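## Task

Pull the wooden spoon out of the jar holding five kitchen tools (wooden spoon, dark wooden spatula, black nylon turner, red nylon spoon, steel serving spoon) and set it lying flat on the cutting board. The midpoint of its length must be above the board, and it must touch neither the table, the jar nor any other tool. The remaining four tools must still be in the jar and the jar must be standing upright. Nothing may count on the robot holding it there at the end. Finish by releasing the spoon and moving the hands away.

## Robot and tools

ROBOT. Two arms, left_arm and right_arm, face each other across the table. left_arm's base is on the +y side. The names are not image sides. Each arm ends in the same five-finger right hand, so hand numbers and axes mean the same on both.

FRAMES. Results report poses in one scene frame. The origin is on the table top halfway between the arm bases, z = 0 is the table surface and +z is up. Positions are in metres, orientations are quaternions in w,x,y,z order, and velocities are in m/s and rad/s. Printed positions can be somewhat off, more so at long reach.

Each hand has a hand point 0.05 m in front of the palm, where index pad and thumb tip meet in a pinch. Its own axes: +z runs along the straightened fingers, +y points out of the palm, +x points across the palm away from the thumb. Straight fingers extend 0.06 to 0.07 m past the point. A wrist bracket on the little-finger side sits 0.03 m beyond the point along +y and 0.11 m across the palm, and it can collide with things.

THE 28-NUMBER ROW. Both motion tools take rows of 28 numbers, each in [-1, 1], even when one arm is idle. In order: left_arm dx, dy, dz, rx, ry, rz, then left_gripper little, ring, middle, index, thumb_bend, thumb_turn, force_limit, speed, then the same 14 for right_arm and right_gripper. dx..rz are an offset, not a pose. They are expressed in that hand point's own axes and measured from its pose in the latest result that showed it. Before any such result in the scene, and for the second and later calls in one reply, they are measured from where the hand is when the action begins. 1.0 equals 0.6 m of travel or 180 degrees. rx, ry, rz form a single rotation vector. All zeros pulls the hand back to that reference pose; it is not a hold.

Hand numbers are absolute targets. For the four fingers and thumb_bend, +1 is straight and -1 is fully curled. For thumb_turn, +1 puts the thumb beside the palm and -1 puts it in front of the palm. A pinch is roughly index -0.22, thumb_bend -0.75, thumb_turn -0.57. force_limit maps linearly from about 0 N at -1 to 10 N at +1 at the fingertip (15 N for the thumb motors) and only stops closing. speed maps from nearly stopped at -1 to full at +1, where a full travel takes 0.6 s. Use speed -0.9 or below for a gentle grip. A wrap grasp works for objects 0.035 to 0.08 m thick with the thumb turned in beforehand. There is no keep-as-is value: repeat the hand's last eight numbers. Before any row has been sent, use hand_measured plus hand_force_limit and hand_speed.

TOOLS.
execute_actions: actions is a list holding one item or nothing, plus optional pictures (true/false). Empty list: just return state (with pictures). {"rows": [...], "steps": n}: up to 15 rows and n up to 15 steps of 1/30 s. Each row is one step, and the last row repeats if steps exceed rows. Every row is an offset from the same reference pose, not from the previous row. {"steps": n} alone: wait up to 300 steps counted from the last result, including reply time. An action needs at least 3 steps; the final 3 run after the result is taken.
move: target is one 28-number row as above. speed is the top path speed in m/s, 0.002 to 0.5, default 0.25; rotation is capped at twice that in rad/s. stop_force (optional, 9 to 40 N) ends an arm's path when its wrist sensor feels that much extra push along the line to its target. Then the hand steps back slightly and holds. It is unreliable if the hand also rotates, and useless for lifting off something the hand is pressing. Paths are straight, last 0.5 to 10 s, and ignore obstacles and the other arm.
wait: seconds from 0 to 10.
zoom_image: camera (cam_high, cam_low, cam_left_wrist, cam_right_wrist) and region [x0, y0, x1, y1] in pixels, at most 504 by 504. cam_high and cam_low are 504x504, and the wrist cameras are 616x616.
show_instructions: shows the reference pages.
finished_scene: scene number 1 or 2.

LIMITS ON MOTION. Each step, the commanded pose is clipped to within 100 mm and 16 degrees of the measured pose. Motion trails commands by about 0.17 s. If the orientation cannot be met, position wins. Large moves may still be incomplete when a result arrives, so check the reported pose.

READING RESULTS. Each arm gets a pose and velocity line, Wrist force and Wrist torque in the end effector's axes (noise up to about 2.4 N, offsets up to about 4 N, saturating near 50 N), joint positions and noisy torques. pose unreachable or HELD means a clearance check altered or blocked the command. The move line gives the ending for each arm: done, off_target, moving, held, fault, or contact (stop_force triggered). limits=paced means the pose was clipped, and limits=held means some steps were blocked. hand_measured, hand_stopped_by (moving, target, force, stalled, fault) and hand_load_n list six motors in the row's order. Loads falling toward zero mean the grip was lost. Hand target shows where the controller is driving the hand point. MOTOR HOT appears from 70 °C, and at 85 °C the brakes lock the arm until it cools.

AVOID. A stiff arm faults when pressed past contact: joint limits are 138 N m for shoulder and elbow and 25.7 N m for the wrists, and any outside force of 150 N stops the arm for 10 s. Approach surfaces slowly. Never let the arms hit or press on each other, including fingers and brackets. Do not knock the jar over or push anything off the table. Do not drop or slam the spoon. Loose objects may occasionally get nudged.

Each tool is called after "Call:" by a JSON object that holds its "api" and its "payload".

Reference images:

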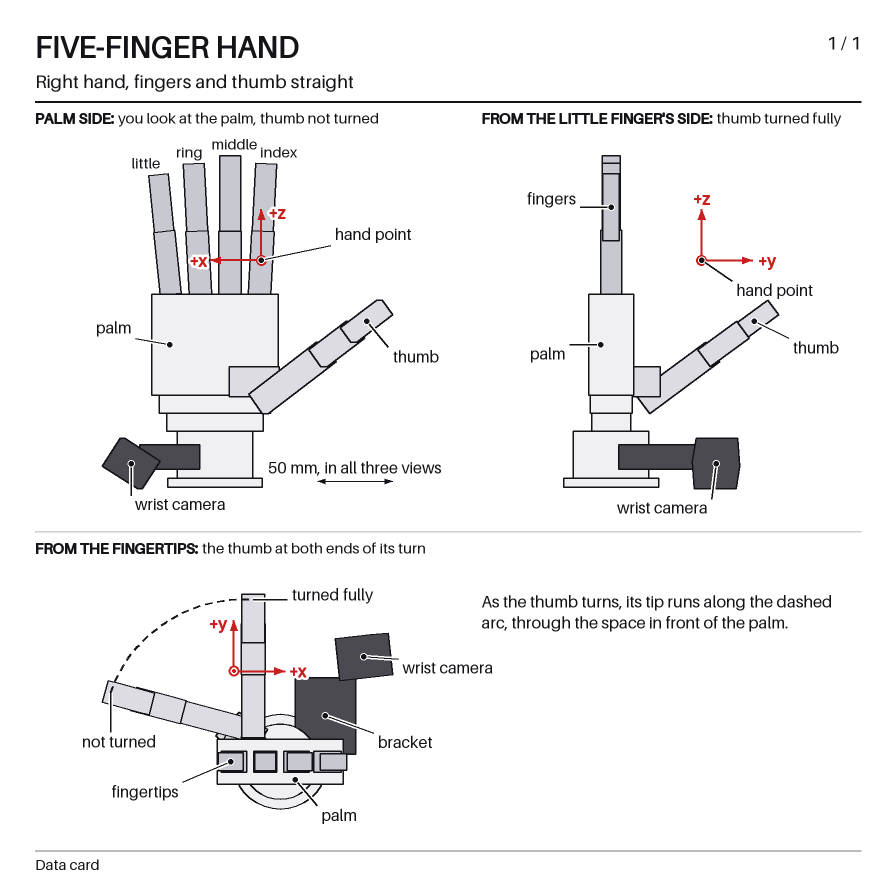

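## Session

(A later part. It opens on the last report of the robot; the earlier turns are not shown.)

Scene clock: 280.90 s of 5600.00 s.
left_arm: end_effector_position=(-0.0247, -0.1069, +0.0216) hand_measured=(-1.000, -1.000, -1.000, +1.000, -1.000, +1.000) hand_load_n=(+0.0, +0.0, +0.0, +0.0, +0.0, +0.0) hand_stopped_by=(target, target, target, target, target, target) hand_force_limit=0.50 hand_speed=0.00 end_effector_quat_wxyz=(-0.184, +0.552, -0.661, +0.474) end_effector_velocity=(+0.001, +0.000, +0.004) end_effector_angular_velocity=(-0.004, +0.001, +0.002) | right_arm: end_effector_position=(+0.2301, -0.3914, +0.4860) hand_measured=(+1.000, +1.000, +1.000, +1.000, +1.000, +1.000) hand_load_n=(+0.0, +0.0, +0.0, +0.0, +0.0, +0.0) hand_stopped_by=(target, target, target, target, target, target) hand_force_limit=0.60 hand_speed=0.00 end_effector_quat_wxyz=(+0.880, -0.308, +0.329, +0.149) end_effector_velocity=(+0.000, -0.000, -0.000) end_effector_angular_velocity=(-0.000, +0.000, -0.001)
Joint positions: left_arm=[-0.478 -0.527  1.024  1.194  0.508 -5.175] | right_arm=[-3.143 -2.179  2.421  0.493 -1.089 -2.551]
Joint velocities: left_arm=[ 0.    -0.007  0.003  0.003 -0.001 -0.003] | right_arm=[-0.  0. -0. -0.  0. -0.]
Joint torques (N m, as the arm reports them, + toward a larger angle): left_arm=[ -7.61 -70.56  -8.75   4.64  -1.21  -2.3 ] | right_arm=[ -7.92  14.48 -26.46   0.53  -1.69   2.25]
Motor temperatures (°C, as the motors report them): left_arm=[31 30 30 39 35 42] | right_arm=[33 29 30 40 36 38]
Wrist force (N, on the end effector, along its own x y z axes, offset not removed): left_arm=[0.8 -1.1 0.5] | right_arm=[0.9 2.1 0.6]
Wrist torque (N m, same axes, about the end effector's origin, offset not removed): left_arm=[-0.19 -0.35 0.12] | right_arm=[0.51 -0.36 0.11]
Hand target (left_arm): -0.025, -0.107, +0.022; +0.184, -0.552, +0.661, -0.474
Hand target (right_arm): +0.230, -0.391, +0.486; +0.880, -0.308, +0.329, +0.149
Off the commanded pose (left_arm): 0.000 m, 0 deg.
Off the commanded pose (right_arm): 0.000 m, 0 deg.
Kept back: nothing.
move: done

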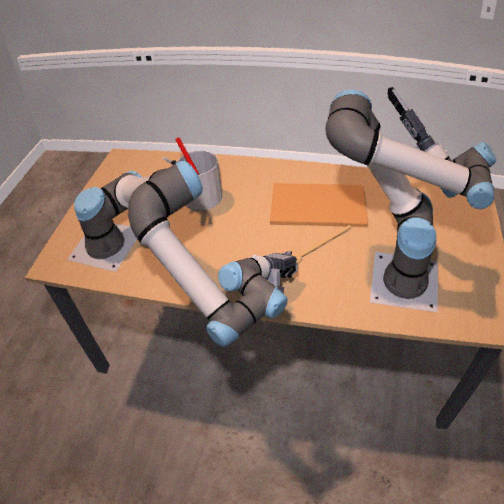

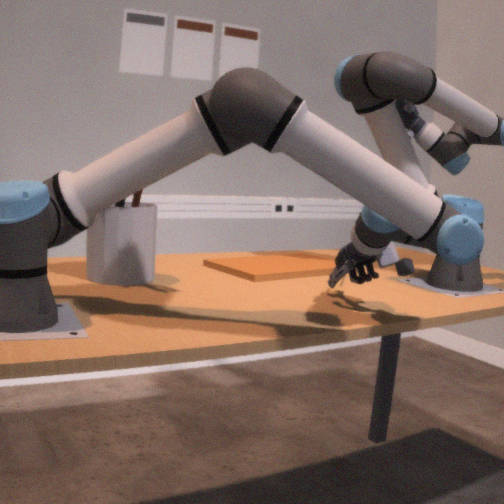

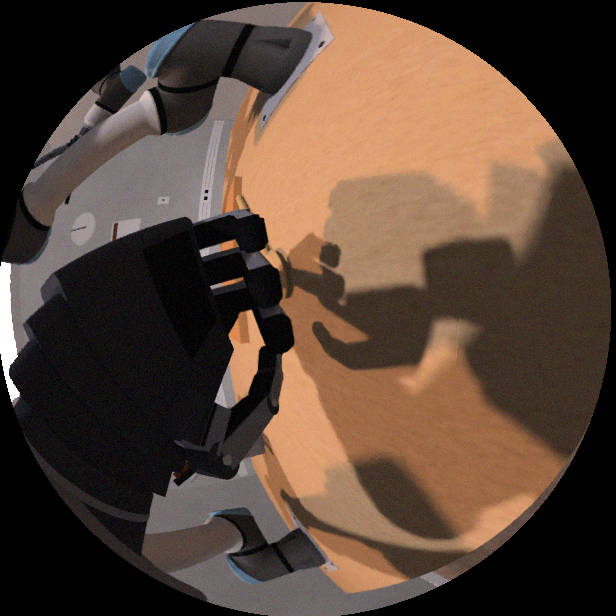

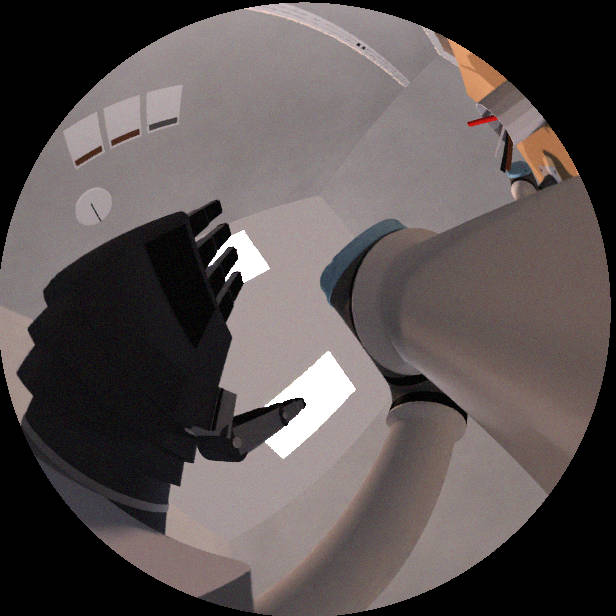

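Call:
{"api": "move", "payload": {"target": [-0.008,0.023,0.014,0,0,0,-1,-1,-1,1,-1,1,0.5,0, 0,0,0,0,0,0,1,1,1,1,1,1,0.6,0], "speed": 0.03, "stop_force": 20}}

Call:
{"api": "move", "payload": {"target": [-0.23,-0.012,-0.102,0,0,0,-1,-1,-1,1,-1,1,0.5,0, 0,0,0,0,0,0,1,1,1,1,1,1,0.6,0], "speed": 0.08}}

Call:
{"api": "move", "payload": {"target": [0.028,-0.083,-0.049,0,0,0,-1,-1,-1,1,-1,1,0.5,0, 0,0,0,0,0,0,1,1,1,1,1,1,0.6,0], "speed": 0.15}}

Scene clock: 282.23 s of 5600.00 s.
left_arm: end_effector_position=(-0.0244, -0.1069, +0.0051) hand_measured=(-1.000, -1.000, -1.000, +1.000, -1.000, +1.000) hand_load_n=(+0.0, +0.0, +0.0, +0.0, +0.0, +0.0) hand_stopped_by=(target, target, target, target, target, target) hand_force_limit=0.50 hand_speed=0.00 end_effector_quat_wxyz=(-0.184, +0.552, -0.661, +0.474) end_effector_velocity=(+0.001, -0.000, -0.004) end_effector_angular_velocity=(-0.001, +0.002, +0.003) | right_arm: end_effector_position=(+0.2301, -0.3914, +0.4860) hand_measured=(+1.000, +1.000, +1.000, +1.000, +1.000, +1.000) hand_load_n=(+0.0, +0.0, +0.0, +0.0, +0.0, +0.0) hand_stopped_by=(target, target, target, target, target, target) hand_force_limit=0.60 hand_speed=0.00 end_effector_quat_wxyz=(+0.880, -0.308, +0.329, +0.149) end_effector_velocity=(-0.000, +0.000, +0.000) end_effector_angular_velocity=(-0.000, -0.000, +0.002)
Joint positions: left_arm=[-0.477 -0.505  1.027  1.169  0.508 -5.174] | right_arm=[-3.143 -2.179  2.421  0.493 -1.089 -2.551]
Joint velocities: left_arm=[ 0.002  0.005  0.    -0.005  0.001 -0.002] | right_arm=[ 0.001 -0.    -0.    -0.    -0.001  0.   ]
Joint torques (N m, as the arm reports them, + toward a larger angle): left_arm=[  7.2  -42.56 -11.04  -0.78  -3.66   2.4 ] | right_arm=[ -7.66  14.44 -26.2    0.79  -1.75   2.3 ]
Motor temperatures (°C, as the motors report them): left_arm=[31 30 30 39 35 42] | right_arm=[33 29 30 40 36 38]
Wrist force (N, on the end effector, along its own x y z axes, offset not removed): left_arm=[0.0 -2.6 1.6] | right_arm=[1.2 1.2 1.4]
Wrist torque (N m, same axes, about the end effector's origin, offset not removed): left_arm=[-0.44 -0.35 0.01] | right_arm=[0.33 -0.38 0.05]
Hand target (left_arm): -0.024, -0.107, +0.005; +0.184, -0.552, +0.661, -0.474
Hand target (right_arm): +0.230, -0.391, +0.486; +0.880, -0.308, +0.329, +0.149
Off the commanded pose (left_arm): 0.000 m, 0 deg.
Off the commanded pose (right_arm): 0.000 m, 0 deg.
Kept back: nothing.
move: done

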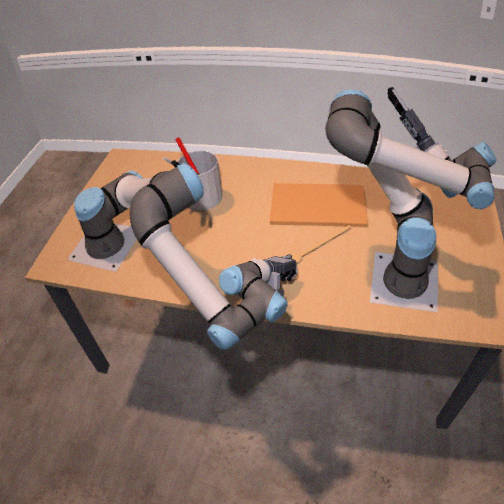

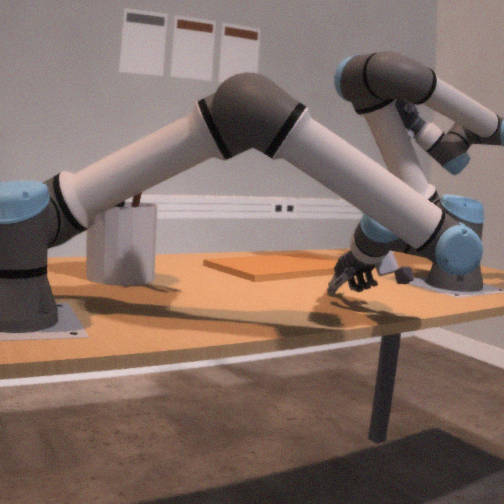

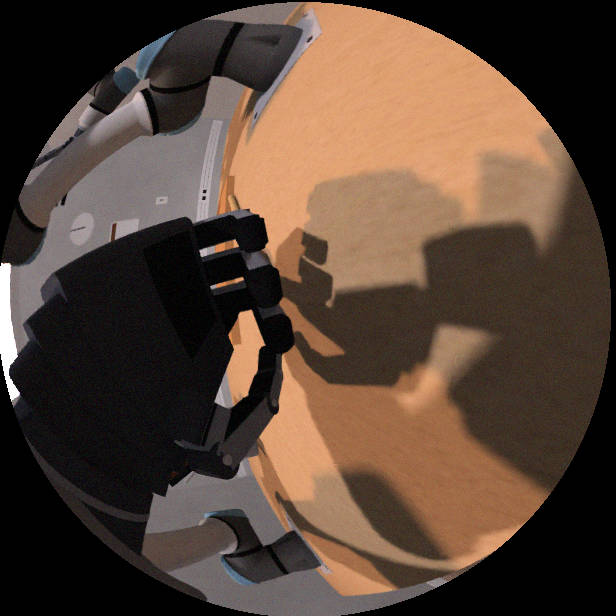

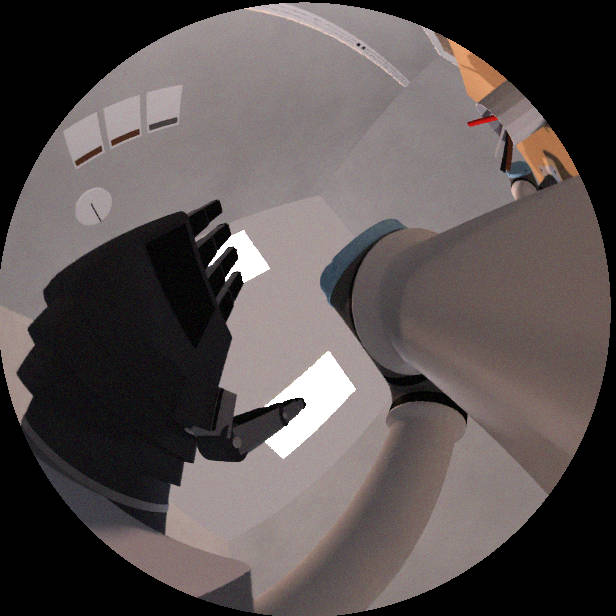

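Scene clock: 284.67 s of 5600.00 s.
left_arm: end_effector_position=(-0.0229, +0.0438, +0.0020) hand_measured=(-1.000, -1.000, -1.000, +1.000, -1.000, +1.000) hand_load_n=(+0.0, +0.0, +0.0, +0.0, +0.0, +0.0) hand_stopped_by=(target, target, target, target, target, target) hand_force_limit=0.50 hand_speed=0.00 end_effector_quat_wxyz=(-0.184, +0.552, -0.661, +0.474) end_effector_velocity=(+0.000, +0.002, -0.000) end_effector_angular_velocity=(-0.001, -0.001, +0.001) | right_arm: end_effector_position=(+0.2301, -0.3914, +0.4860) hand_measured=(+1.000, +1.000, +1.000, +1.000, +1.000, +1.000) hand_load_n=(+0.0, +0.0, +0.0, +0.0, +0.0, +0.0) hand_stopped_by=(target, target, target, target, target, target) hand_force_limit=0.60 hand_speed=0.00 end_effector_quat_wxyz=(+0.880, -0.308, +0.329, +0.149) end_effector_velocity=(+0.000, -0.001, +0.000) end_effector_angular_velocity=(+0.001, +0.000, -0.002)
Joint positions: left_arm=[-0.645 -0.736  1.627  1.077  0.552 -5.495] | right_arm=[-3.143 -2.179  2.421  0.493 -1.089 -2.551]
Joint velocities: left_arm=[-0.004 -0.001  0.008  0.     0.    -0.009] | right_arm=[-0.001  0.001 -0.     0.     0.001 -0.   ]
Joint torques (N m, as the arm reports them, + toward a larger angle): left_arm=[ -9.25 -57.96  -3.69   1.45   1.07  -2.66] | right_arm=[ -8.59  14.99 -27.82   0.75  -1.67   2.38]
Motor temperatures (°C, as the motors report them): left_arm=[31 30 30 39 35 42] | right_arm=[33 29 30 40 36 38]
Wrist force (N, on the end effector, along its own x y z axes, offset not removed): left_arm=[-0.9 -1.4 1.2] | right_arm=[1.6 2.8 3.0]
Wrist torque (N m, same axes, about the end effector's origin, offset not removed): left_arm=[-0.25 -0.14 -0.03] | right_arm=[0.45 -0.51 0.16]
Hand target (left_arm): -0.023, +0.044, +0.002; +0.184, -0.552, +0.661, -0.474
Hand target (right_arm): +0.230, -0.391, +0.486; +0.880, -0.308, +0.329, +0.149
Off the commanded pose (left_arm): 0.000 m, 0 deg.
Off the commanded pose (right_arm): 0.000 m, 0 deg.
Kept back: nothing.
move: done

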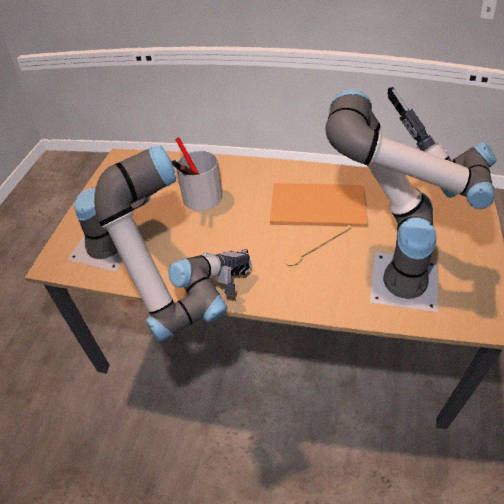

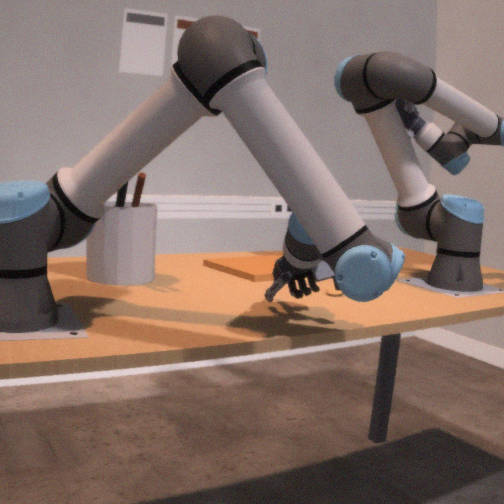

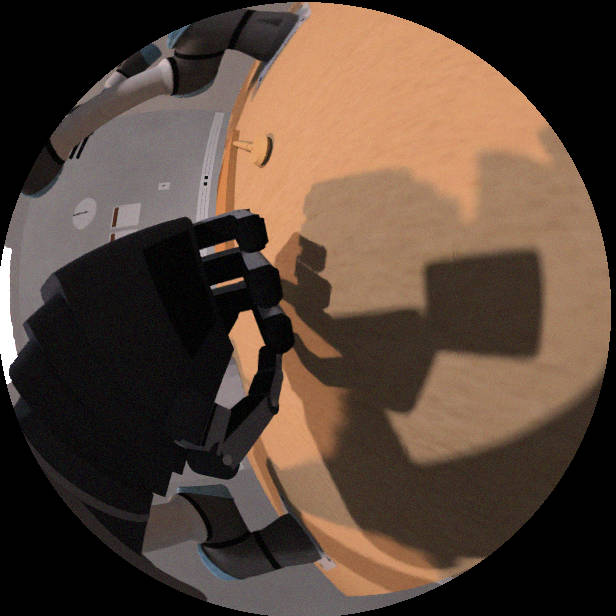

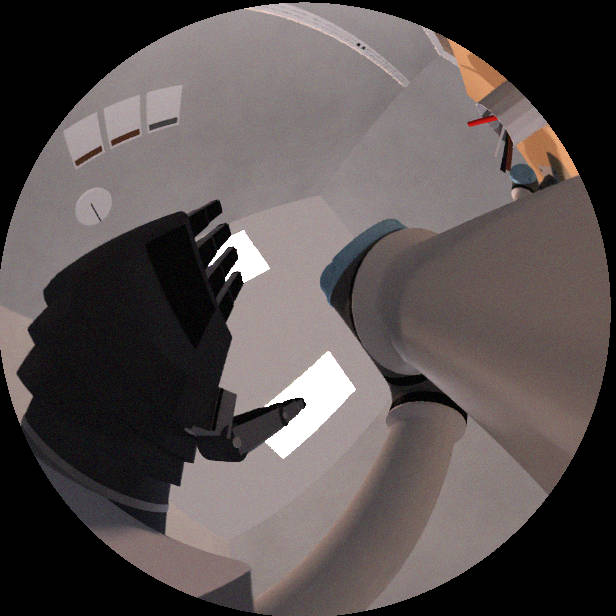

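Scene clock: 285.70 s of 5600.00 s.
left_arm: end_effector_position=(-0.0231, +0.0439, +0.0619) hand_measured=(-1.000, -1.000, -1.000, +1.000, -1.000, +1.000) hand_load_n=(+0.0, +0.0, +0.0, +0.0, +0.0, +0.0) hand_stopped_by=(target, target, target, target, target, target) hand_force_limit=0.50 hand_speed=0.00 end_effector_quat_wxyz=(-0.184, +0.552, -0.661, +0.474) end_effector_velocity=(-0.001, +0.000, +0.002) end_effector_angular_velocity=(-0.000, +0.001, +0.000) | right_arm: end_effector_position=(+0.2301, -0.3914, +0.4860) hand_measured=(+1.000, +1.000, +1.000, +1.000, +1.000, +1.000) hand_load_n=(+0.0, +0.0, +0.0, +0.0, +0.0, +0.0) hand_stopped_by=(target, target, target, target, target, target) hand_force_limit=0.60 hand_speed=0.00 end_effector_quat_wxyz=(+0.880, -0.308, +0.329, +0.149) end_effector_velocity=(+0.000, +0.000, -0.000) end_effector_angular_velocity=(-0.001, +0.000, -0.000)
Joint positions: left_arm=[-0.645 -0.841  1.623  1.186  0.552 -5.495] | right_arm=[-3.143 -2.179  2.421  0.493 -1.089 -2.551]
Joint velocities: left_arm=[-0.001 -0.004 -0.     0.005  0.001 -0.002] | right_arm=[ 0.001  0.    -0.     0.     0.001 -0.001]
Joint torques (N m, as the arm reports them, + toward a larger angle): left_arm=[ -6.88 -56.07 -21.93   4.73   1.04  -2.36] | right_arm=[ -8.    14.09 -26.91   0.68  -1.8    2.22]
Motor temperatures (°C, as the motors report them): left_arm=[31 30 30 39 35 42] | right_arm=[33 29 30 40 36 38]
Wrist force (N, on the end effector, along its own x y z axes, offset not removed): left_arm=[0.8 -0.6 1.2] | right_arm=[0.4 1.2 3.2]
Wrist torque (N m, same axes, about the end effector's origin, offset not removed): left_arm=[-0.07 -0.41 0.10] | right_arm=[0.12 -0.31 -0.01]
Hand target (left_arm): -0.023, +0.044, +0.062; +0.184, -0.552, +0.661, -0.474
Hand target (right_arm): +0.230, -0.391, +0.486; +0.880, -0.308, +0.329, +0.149
Off the commanded pose (left_arm): 0.000 m, 0 deg.
Off the commanded pose (right_arm): 0.000 m, 0 deg.
joint sent to its limit (right arm) — the command would take joint 1 (shoulder pan) past its lower limit, so that joint was sent only as far as its limit.
Kept back: nothing.
move: done

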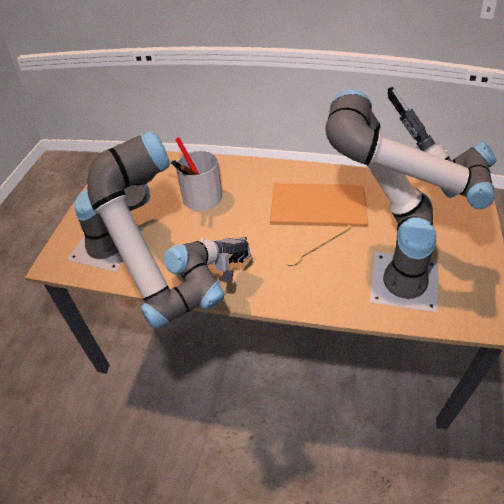

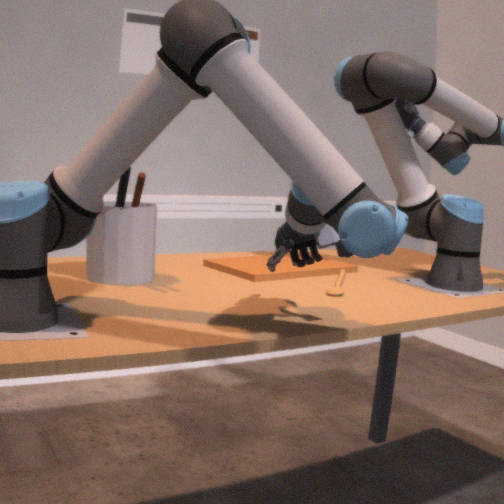

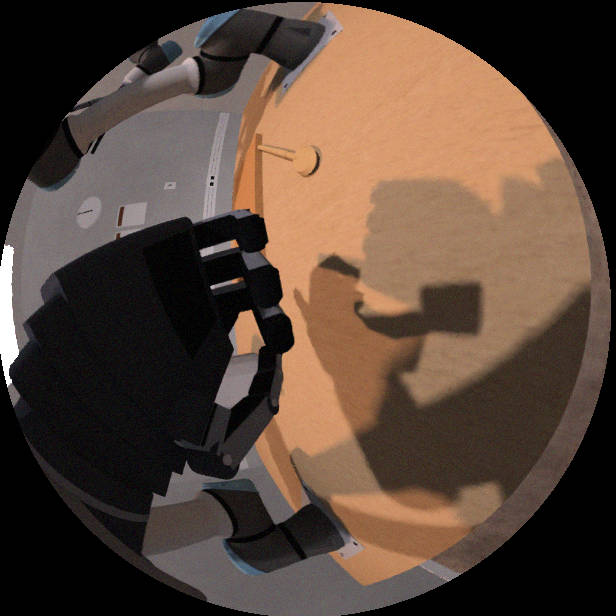

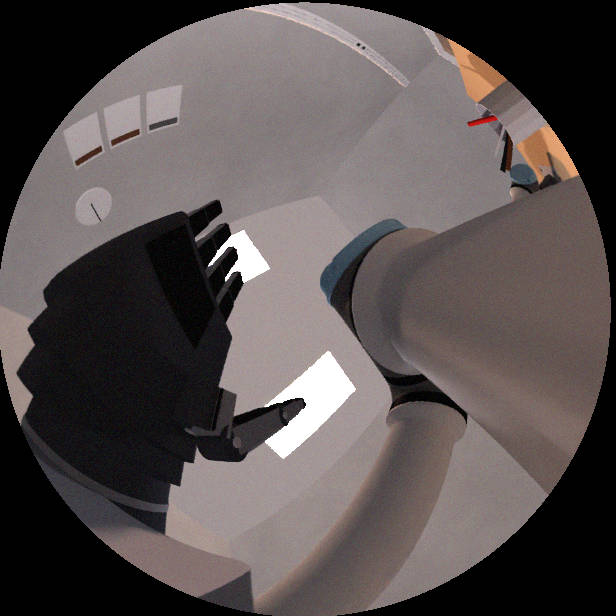

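Call:
{"api": "move", "payload": {"target": [0.133,0.041,0.089,0,0,0,-1,-1,-1,1,-1,1,0.5,0, 0,0,0,0,0,0,1,1,1,1,1,1,0.6,0], "speed": 0.15}}

Call:
{"api": "move", "payload": {"target": [-0.014,0.041,0.024,0,0,0,-1,-1,-1,1,-1,1,0.5,0, 0,0,0,0,0,0,1,1,1,1,1,1,0.6,0], "speed": 0.02, "stop_force": 20}}

Call:
{"api": "move", "payload": {"target": [-0.105,0.010,-0.037,0,0,0,-1,-1,-1,1,-1,1,0.5,0, 0,0,0,0,0,0,1,1,1,1,1,1,0.6,0], "speed": 0.06}}

Scene clock: 287.23 s of 5600.00 s.
left_arm: end_effector_position=(-0.0215, -0.0518, +0.0381) hand_measured=(-1.000, -1.000, -1.000, +1.000, -1.000, +1.000) hand_load_n=(+0.0, +0.0, +0.0, +0.0, +0.0, +0.0) hand_stopped_by=(target, target, target, target, target, target) hand_force_limit=0.50 hand_speed=0.00 end_effector_quat_wxyz=(-0.184, +0.552, -0.661, +0.474) end_effector_velocity=(+0.000, -0.003, -0.000) end_effector_angular_velocity=(+0.003, +0.000, -0.000) | right_arm: end_effector_position=(+0.2301, -0.3914, +0.4860) hand_measured=(+1.000, +1.000, +1.000, +1.000, +1.000, +1.000) hand_load_n=(+0.0, +0.0, +0.0, +0.0, +0.0, +0.0) hand_stopped_by=(target, target, target, target, target, target) hand_force_limit=0.60 hand_speed=0.00 end_effector_quat_wxyz=(+0.880, -0.308, +0.329, +0.149) end_effector_velocity=(+0.000, +0.000, -0.000) end_effector_angular_velocity=(+0.000, +0.001, -0.000)
Joint positions: left_arm=[-0.526 -0.659  1.272  1.163  0.516 -5.272] | right_arm=[-3.143 -2.179  2.421  0.493 -1.089 -2.551]
Joint velocities: left_arm=[ 0.004  0.006 -0.014  0.003  0.001  0.009] | right_arm=[-0.    -0.     0.    -0.     0.001  0.001]
Joint torques (N m, as the arm reports them, + toward a larger angle): left_arm=[  7.27 -38.14 -24.19   4.82   0.86   2.59] | right_arm=[ -7.66  14.94 -26.83   0.62  -1.75   2.14]
Motor temperatures (°C, as the motors report them): left_arm=[31 30 30 39 35 42] | right_arm=[33 29 30 40 36 38]
Wrist force (N, on the end effector, along its own x y z axes, offset not removed): left_arm=[-0.2 -1.8 1.4] | right_arm=[1.3 4.0 3.7]
Wrist torque (N m, same axes, about the end effector's origin, offset not removed): left_arm=[-0.26 -0.29 0.03] | right_arm=[0.51 -0.39 0.18]
Hand target (left_arm): -0.022, -0.052, +0.038; +0.184, -0.552, +0.661, -0.474
Hand target (right_arm): +0.230, -0.391, +0.486; +0.880, -0.308, +0.329, +0.149
Off the commanded pose (left_arm): 0.000 m, 0 deg.
Off the commanded pose (right_arm): 0.000 m, 0 deg.
joint sent to its limit (right arm) — the command would take joint 1 (shoulder pan) past its lower limit, so that joint was sent only as far as its limit.
Kept back: nothing.
move: done

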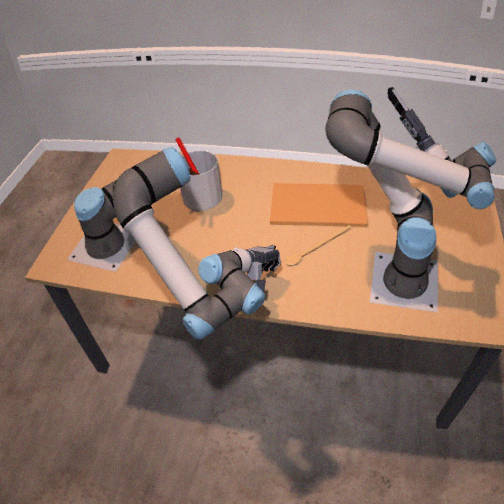

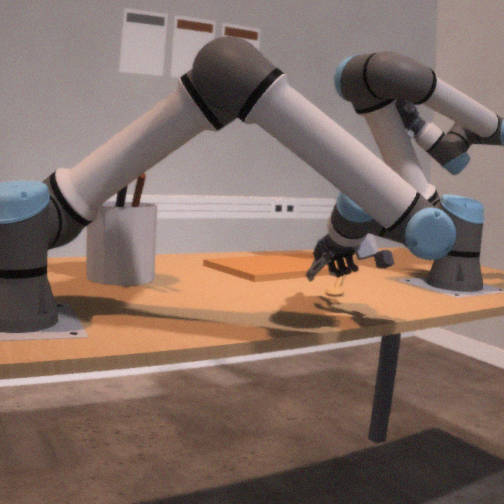

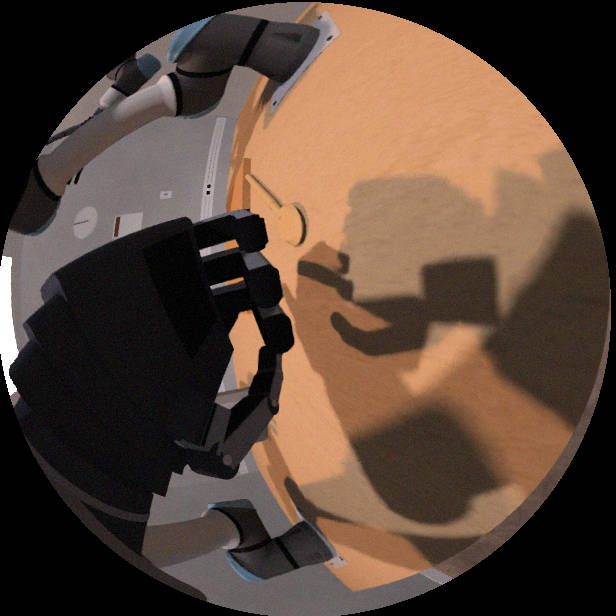

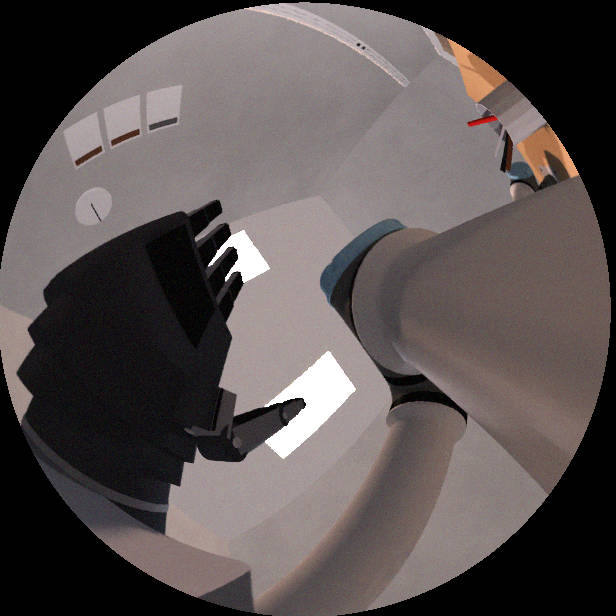

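Scene clock: 289.03 s of 5600.00 s.
left_arm: end_effector_position=(-0.0215, -0.0517, +0.0088) hand_measured=(-1.000, -1.000, -1.000, +1.000, -1.000, +1.000) hand_load_n=(+0.0, +0.0, +0.0, +0.0, +0.0, +0.0) hand_stopped_by=(target, target, target, target, target, target) hand_force_limit=0.50 hand_speed=0.00 end_effector_quat_wxyz=(-0.184, +0.552, -0.661, +0.474) end_effector_velocity=(-0.000, -0.000, -0.002) end_effector_angular_velocity=(-0.001, +0.000, -0.001) | right_arm: end_effector_position=(+0.2301, -0.3914, +0.4860) hand_measured=(+1.000, +1.000, +1.000, +1.000, +1.000, +1.000) hand_load_n=(+0.0, +0.0, +0.0, +0.0, +0.0, +0.0) hand_stopped_by=(target, target, target, target, target, target) hand_force_limit=0.60 hand_speed=0.00 end_effector_quat_wxyz=(+0.880, -0.308, +0.329, +0.149) end_effector_velocity=(+0.000, +0.000, -0.000) end_effector_angular_velocity=(+0.000, +0.001, +0.000)
Joint positions: left_arm=[-0.526 -0.617  1.276  1.116  0.516 -5.272] | right_arm=[-3.143 -2.179  2.421  0.493 -1.089 -2.551]
Joint velocities: left_arm=[-0.001  0.003 -0.    -0.005 -0.001  0.   ] | right_arm=[-0.    -0.     0.    -0.     0.001  0.001]
Joint torques (N m, as the arm reports them, + toward a larger angle): left_arm=[ -4.87 -39.26  -7.68  -0.67  -3.64  -0.62] | right_arm=[ -7.52  14.6  -26.56   0.43  -1.75   2.27]
Motor temperatures (°C, as the motors report them): left_arm=[31 30 30 39 35 42] | right_arm=[33 29 30 40 36 38]
Wrist force (N, on the end effector, along its own x y z axes, offset not removed): left_arm=[0.5 -0.7 1.0] | right_arm=[2.7 3.2 2.8]
Wrist torque (N m, same axes, about the end effector's origin, offset not removed): left_arm=[-0.12 -0.34 0.09] | right_arm=[0.55 -0.60 0.17]
Hand target (left_arm): -0.021, -0.052, +0.008; +0.184, -0.552, +0.661, -0.474
Hand target (right_arm): +0.230, -0.391, +0.486; +0.880, -0.308, +0.329, +0.149
Off the commanded pose (left_arm): 0.000 m, 0 deg.
Off the commanded pose (right_arm): 0.000 m, 0 deg.
Kept back: nothing.
move: done

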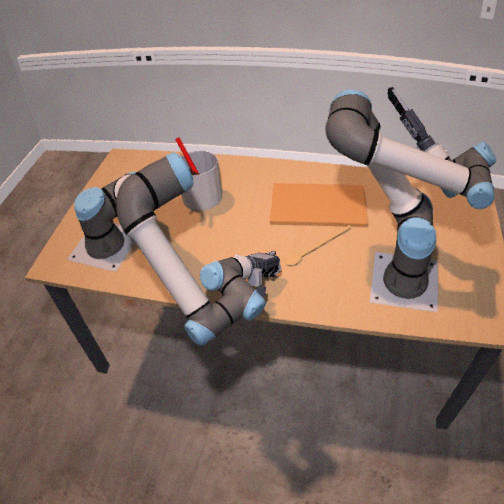

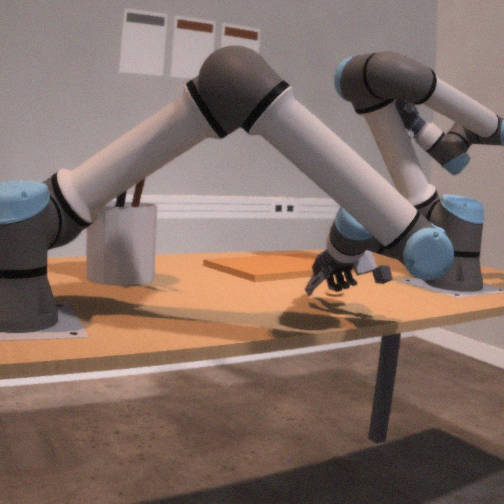

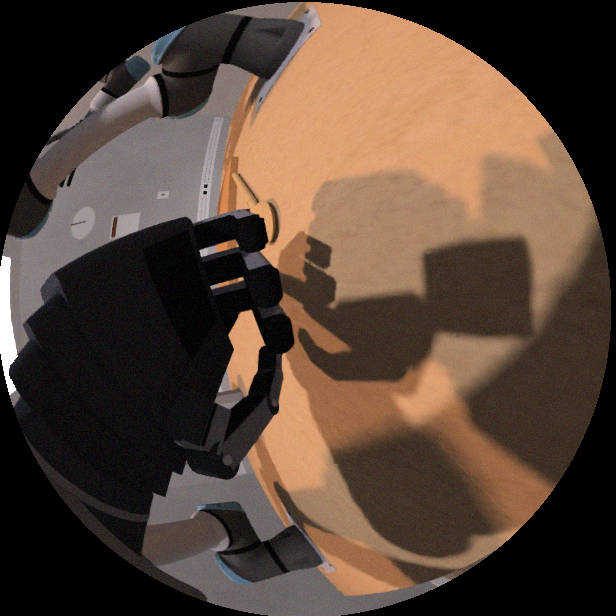

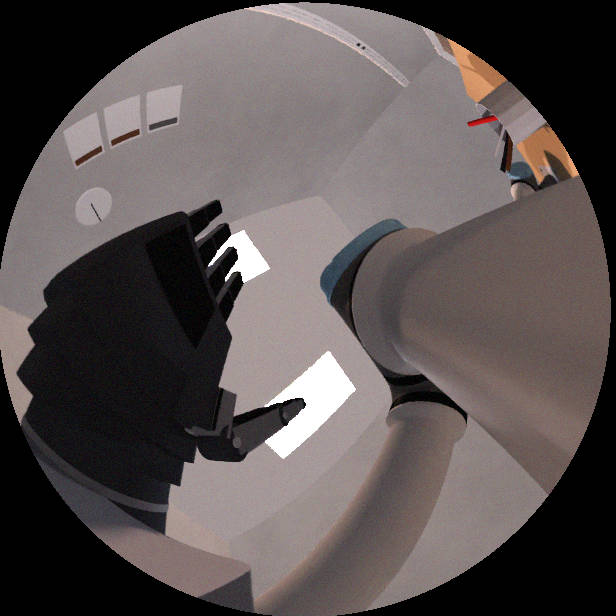

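Scene clock: 290.63 s of 5600.00 s.
left_arm: end_effector_position=(-0.0215, +0.0139, -0.0031) hand_measured=(-1.000, -1.000, -1.000, +1.000, -1.000, +1.000) hand_load_n=(+0.0, +0.0, +0.0, +0.0, +0.0, +0.0) hand_stopped_by=(target, target, target, target, target, target) hand_force_limit=0.50 hand_speed=0.00 end_effector_quat_wxyz=(-0.184, +0.552, -0.661, +0.474) end_effector_velocity=(+0.001, +0.003, -0.001) end_effector_angular_velocity=(+0.000, -0.003, +0.002) | right_arm: end_effector_position=(+0.2301, -0.3914, +0.4860) hand_measured=(+1.000, +1.000, +1.000, +1.000, +1.000, +1.000) hand_load_n=(+0.0, +0.0, +0.0, +0.0, +0.0, +0.0) hand_stopped_by=(target, target, target, target, target, target) hand_force_limit=0.60 hand_speed=0.00 end_effector_quat_wxyz=(+0.880, -0.308, +0.329, +0.149) end_effector_velocity=(+0.000, -0.000, +0.000) end_effector_angular_velocity=(+0.000, -0.000, -0.001)
Joint positions: left_arm=[-0.602 -0.693  1.524  1.07   0.536 -5.418] | right_arm=[-3.143 -2.179  2.421  0.493 -1.089 -2.551]
Joint velocities: left_arm=[-0.002 -0.     0.011 -0.001 -0.    -0.009] | right_arm=[-0.002 -0.    -0.     0.    -0.     0.   ]
Joint torques (N m, as the arm reports them, + toward a larger angle): left_arm=[ -7.4  -61.55  -5.09  -0.47   1.05  -2.41] | right_arm=[ -7.59  14.1  -26.8    0.44  -1.74   2.29]
Motor temperatures (°C, as the motors report them): left_arm=[31 30 30 39 35 42] | right_arm=[33 29 30 40 36 38]
Wrist force (N, on the end effector, along its own x y z axes, offset not removed): left_arm=[0.8 -0.8 0.5] | right_arm=[0.7 1.9 1.8]
Wrist torque (N m, same axes, about the end effector's origin, offset not removed): left_arm=[-0.11 -0.37 0.11] | right_arm=[0.22 -0.37 -0.05]
Hand target (left_arm): -0.022, +0.014, -0.003; +0.184, -0.552, +0.661, -0.474
Hand target (right_arm): +0.230, -0.391, +0.486; +0.880, -0.308, +0.329, +0.149
Off the commanded pose (left_arm): 0.000 m, 0 deg.
Off the commanded pose (right_arm): 0.000 m, 0 deg.
Kept back: nothing.
move: done

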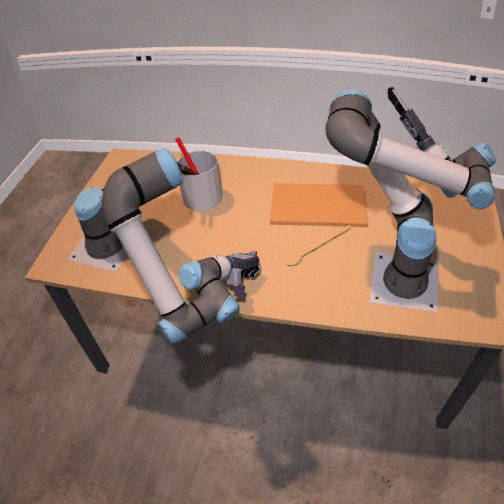

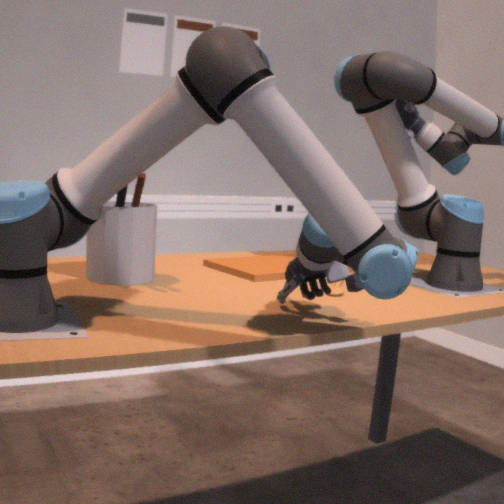

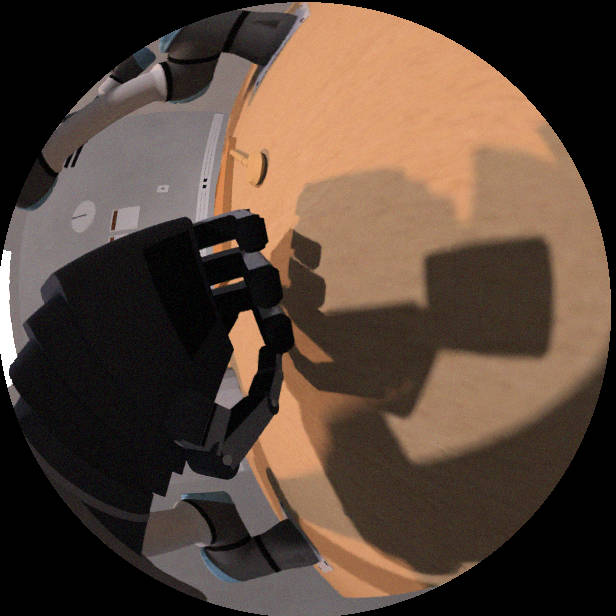

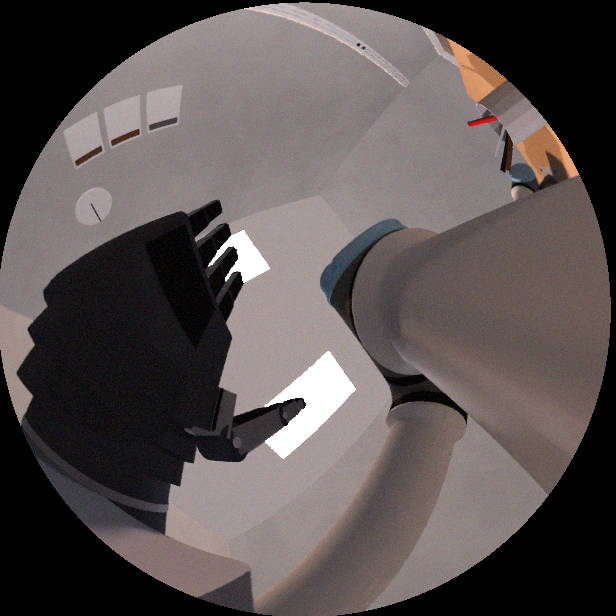

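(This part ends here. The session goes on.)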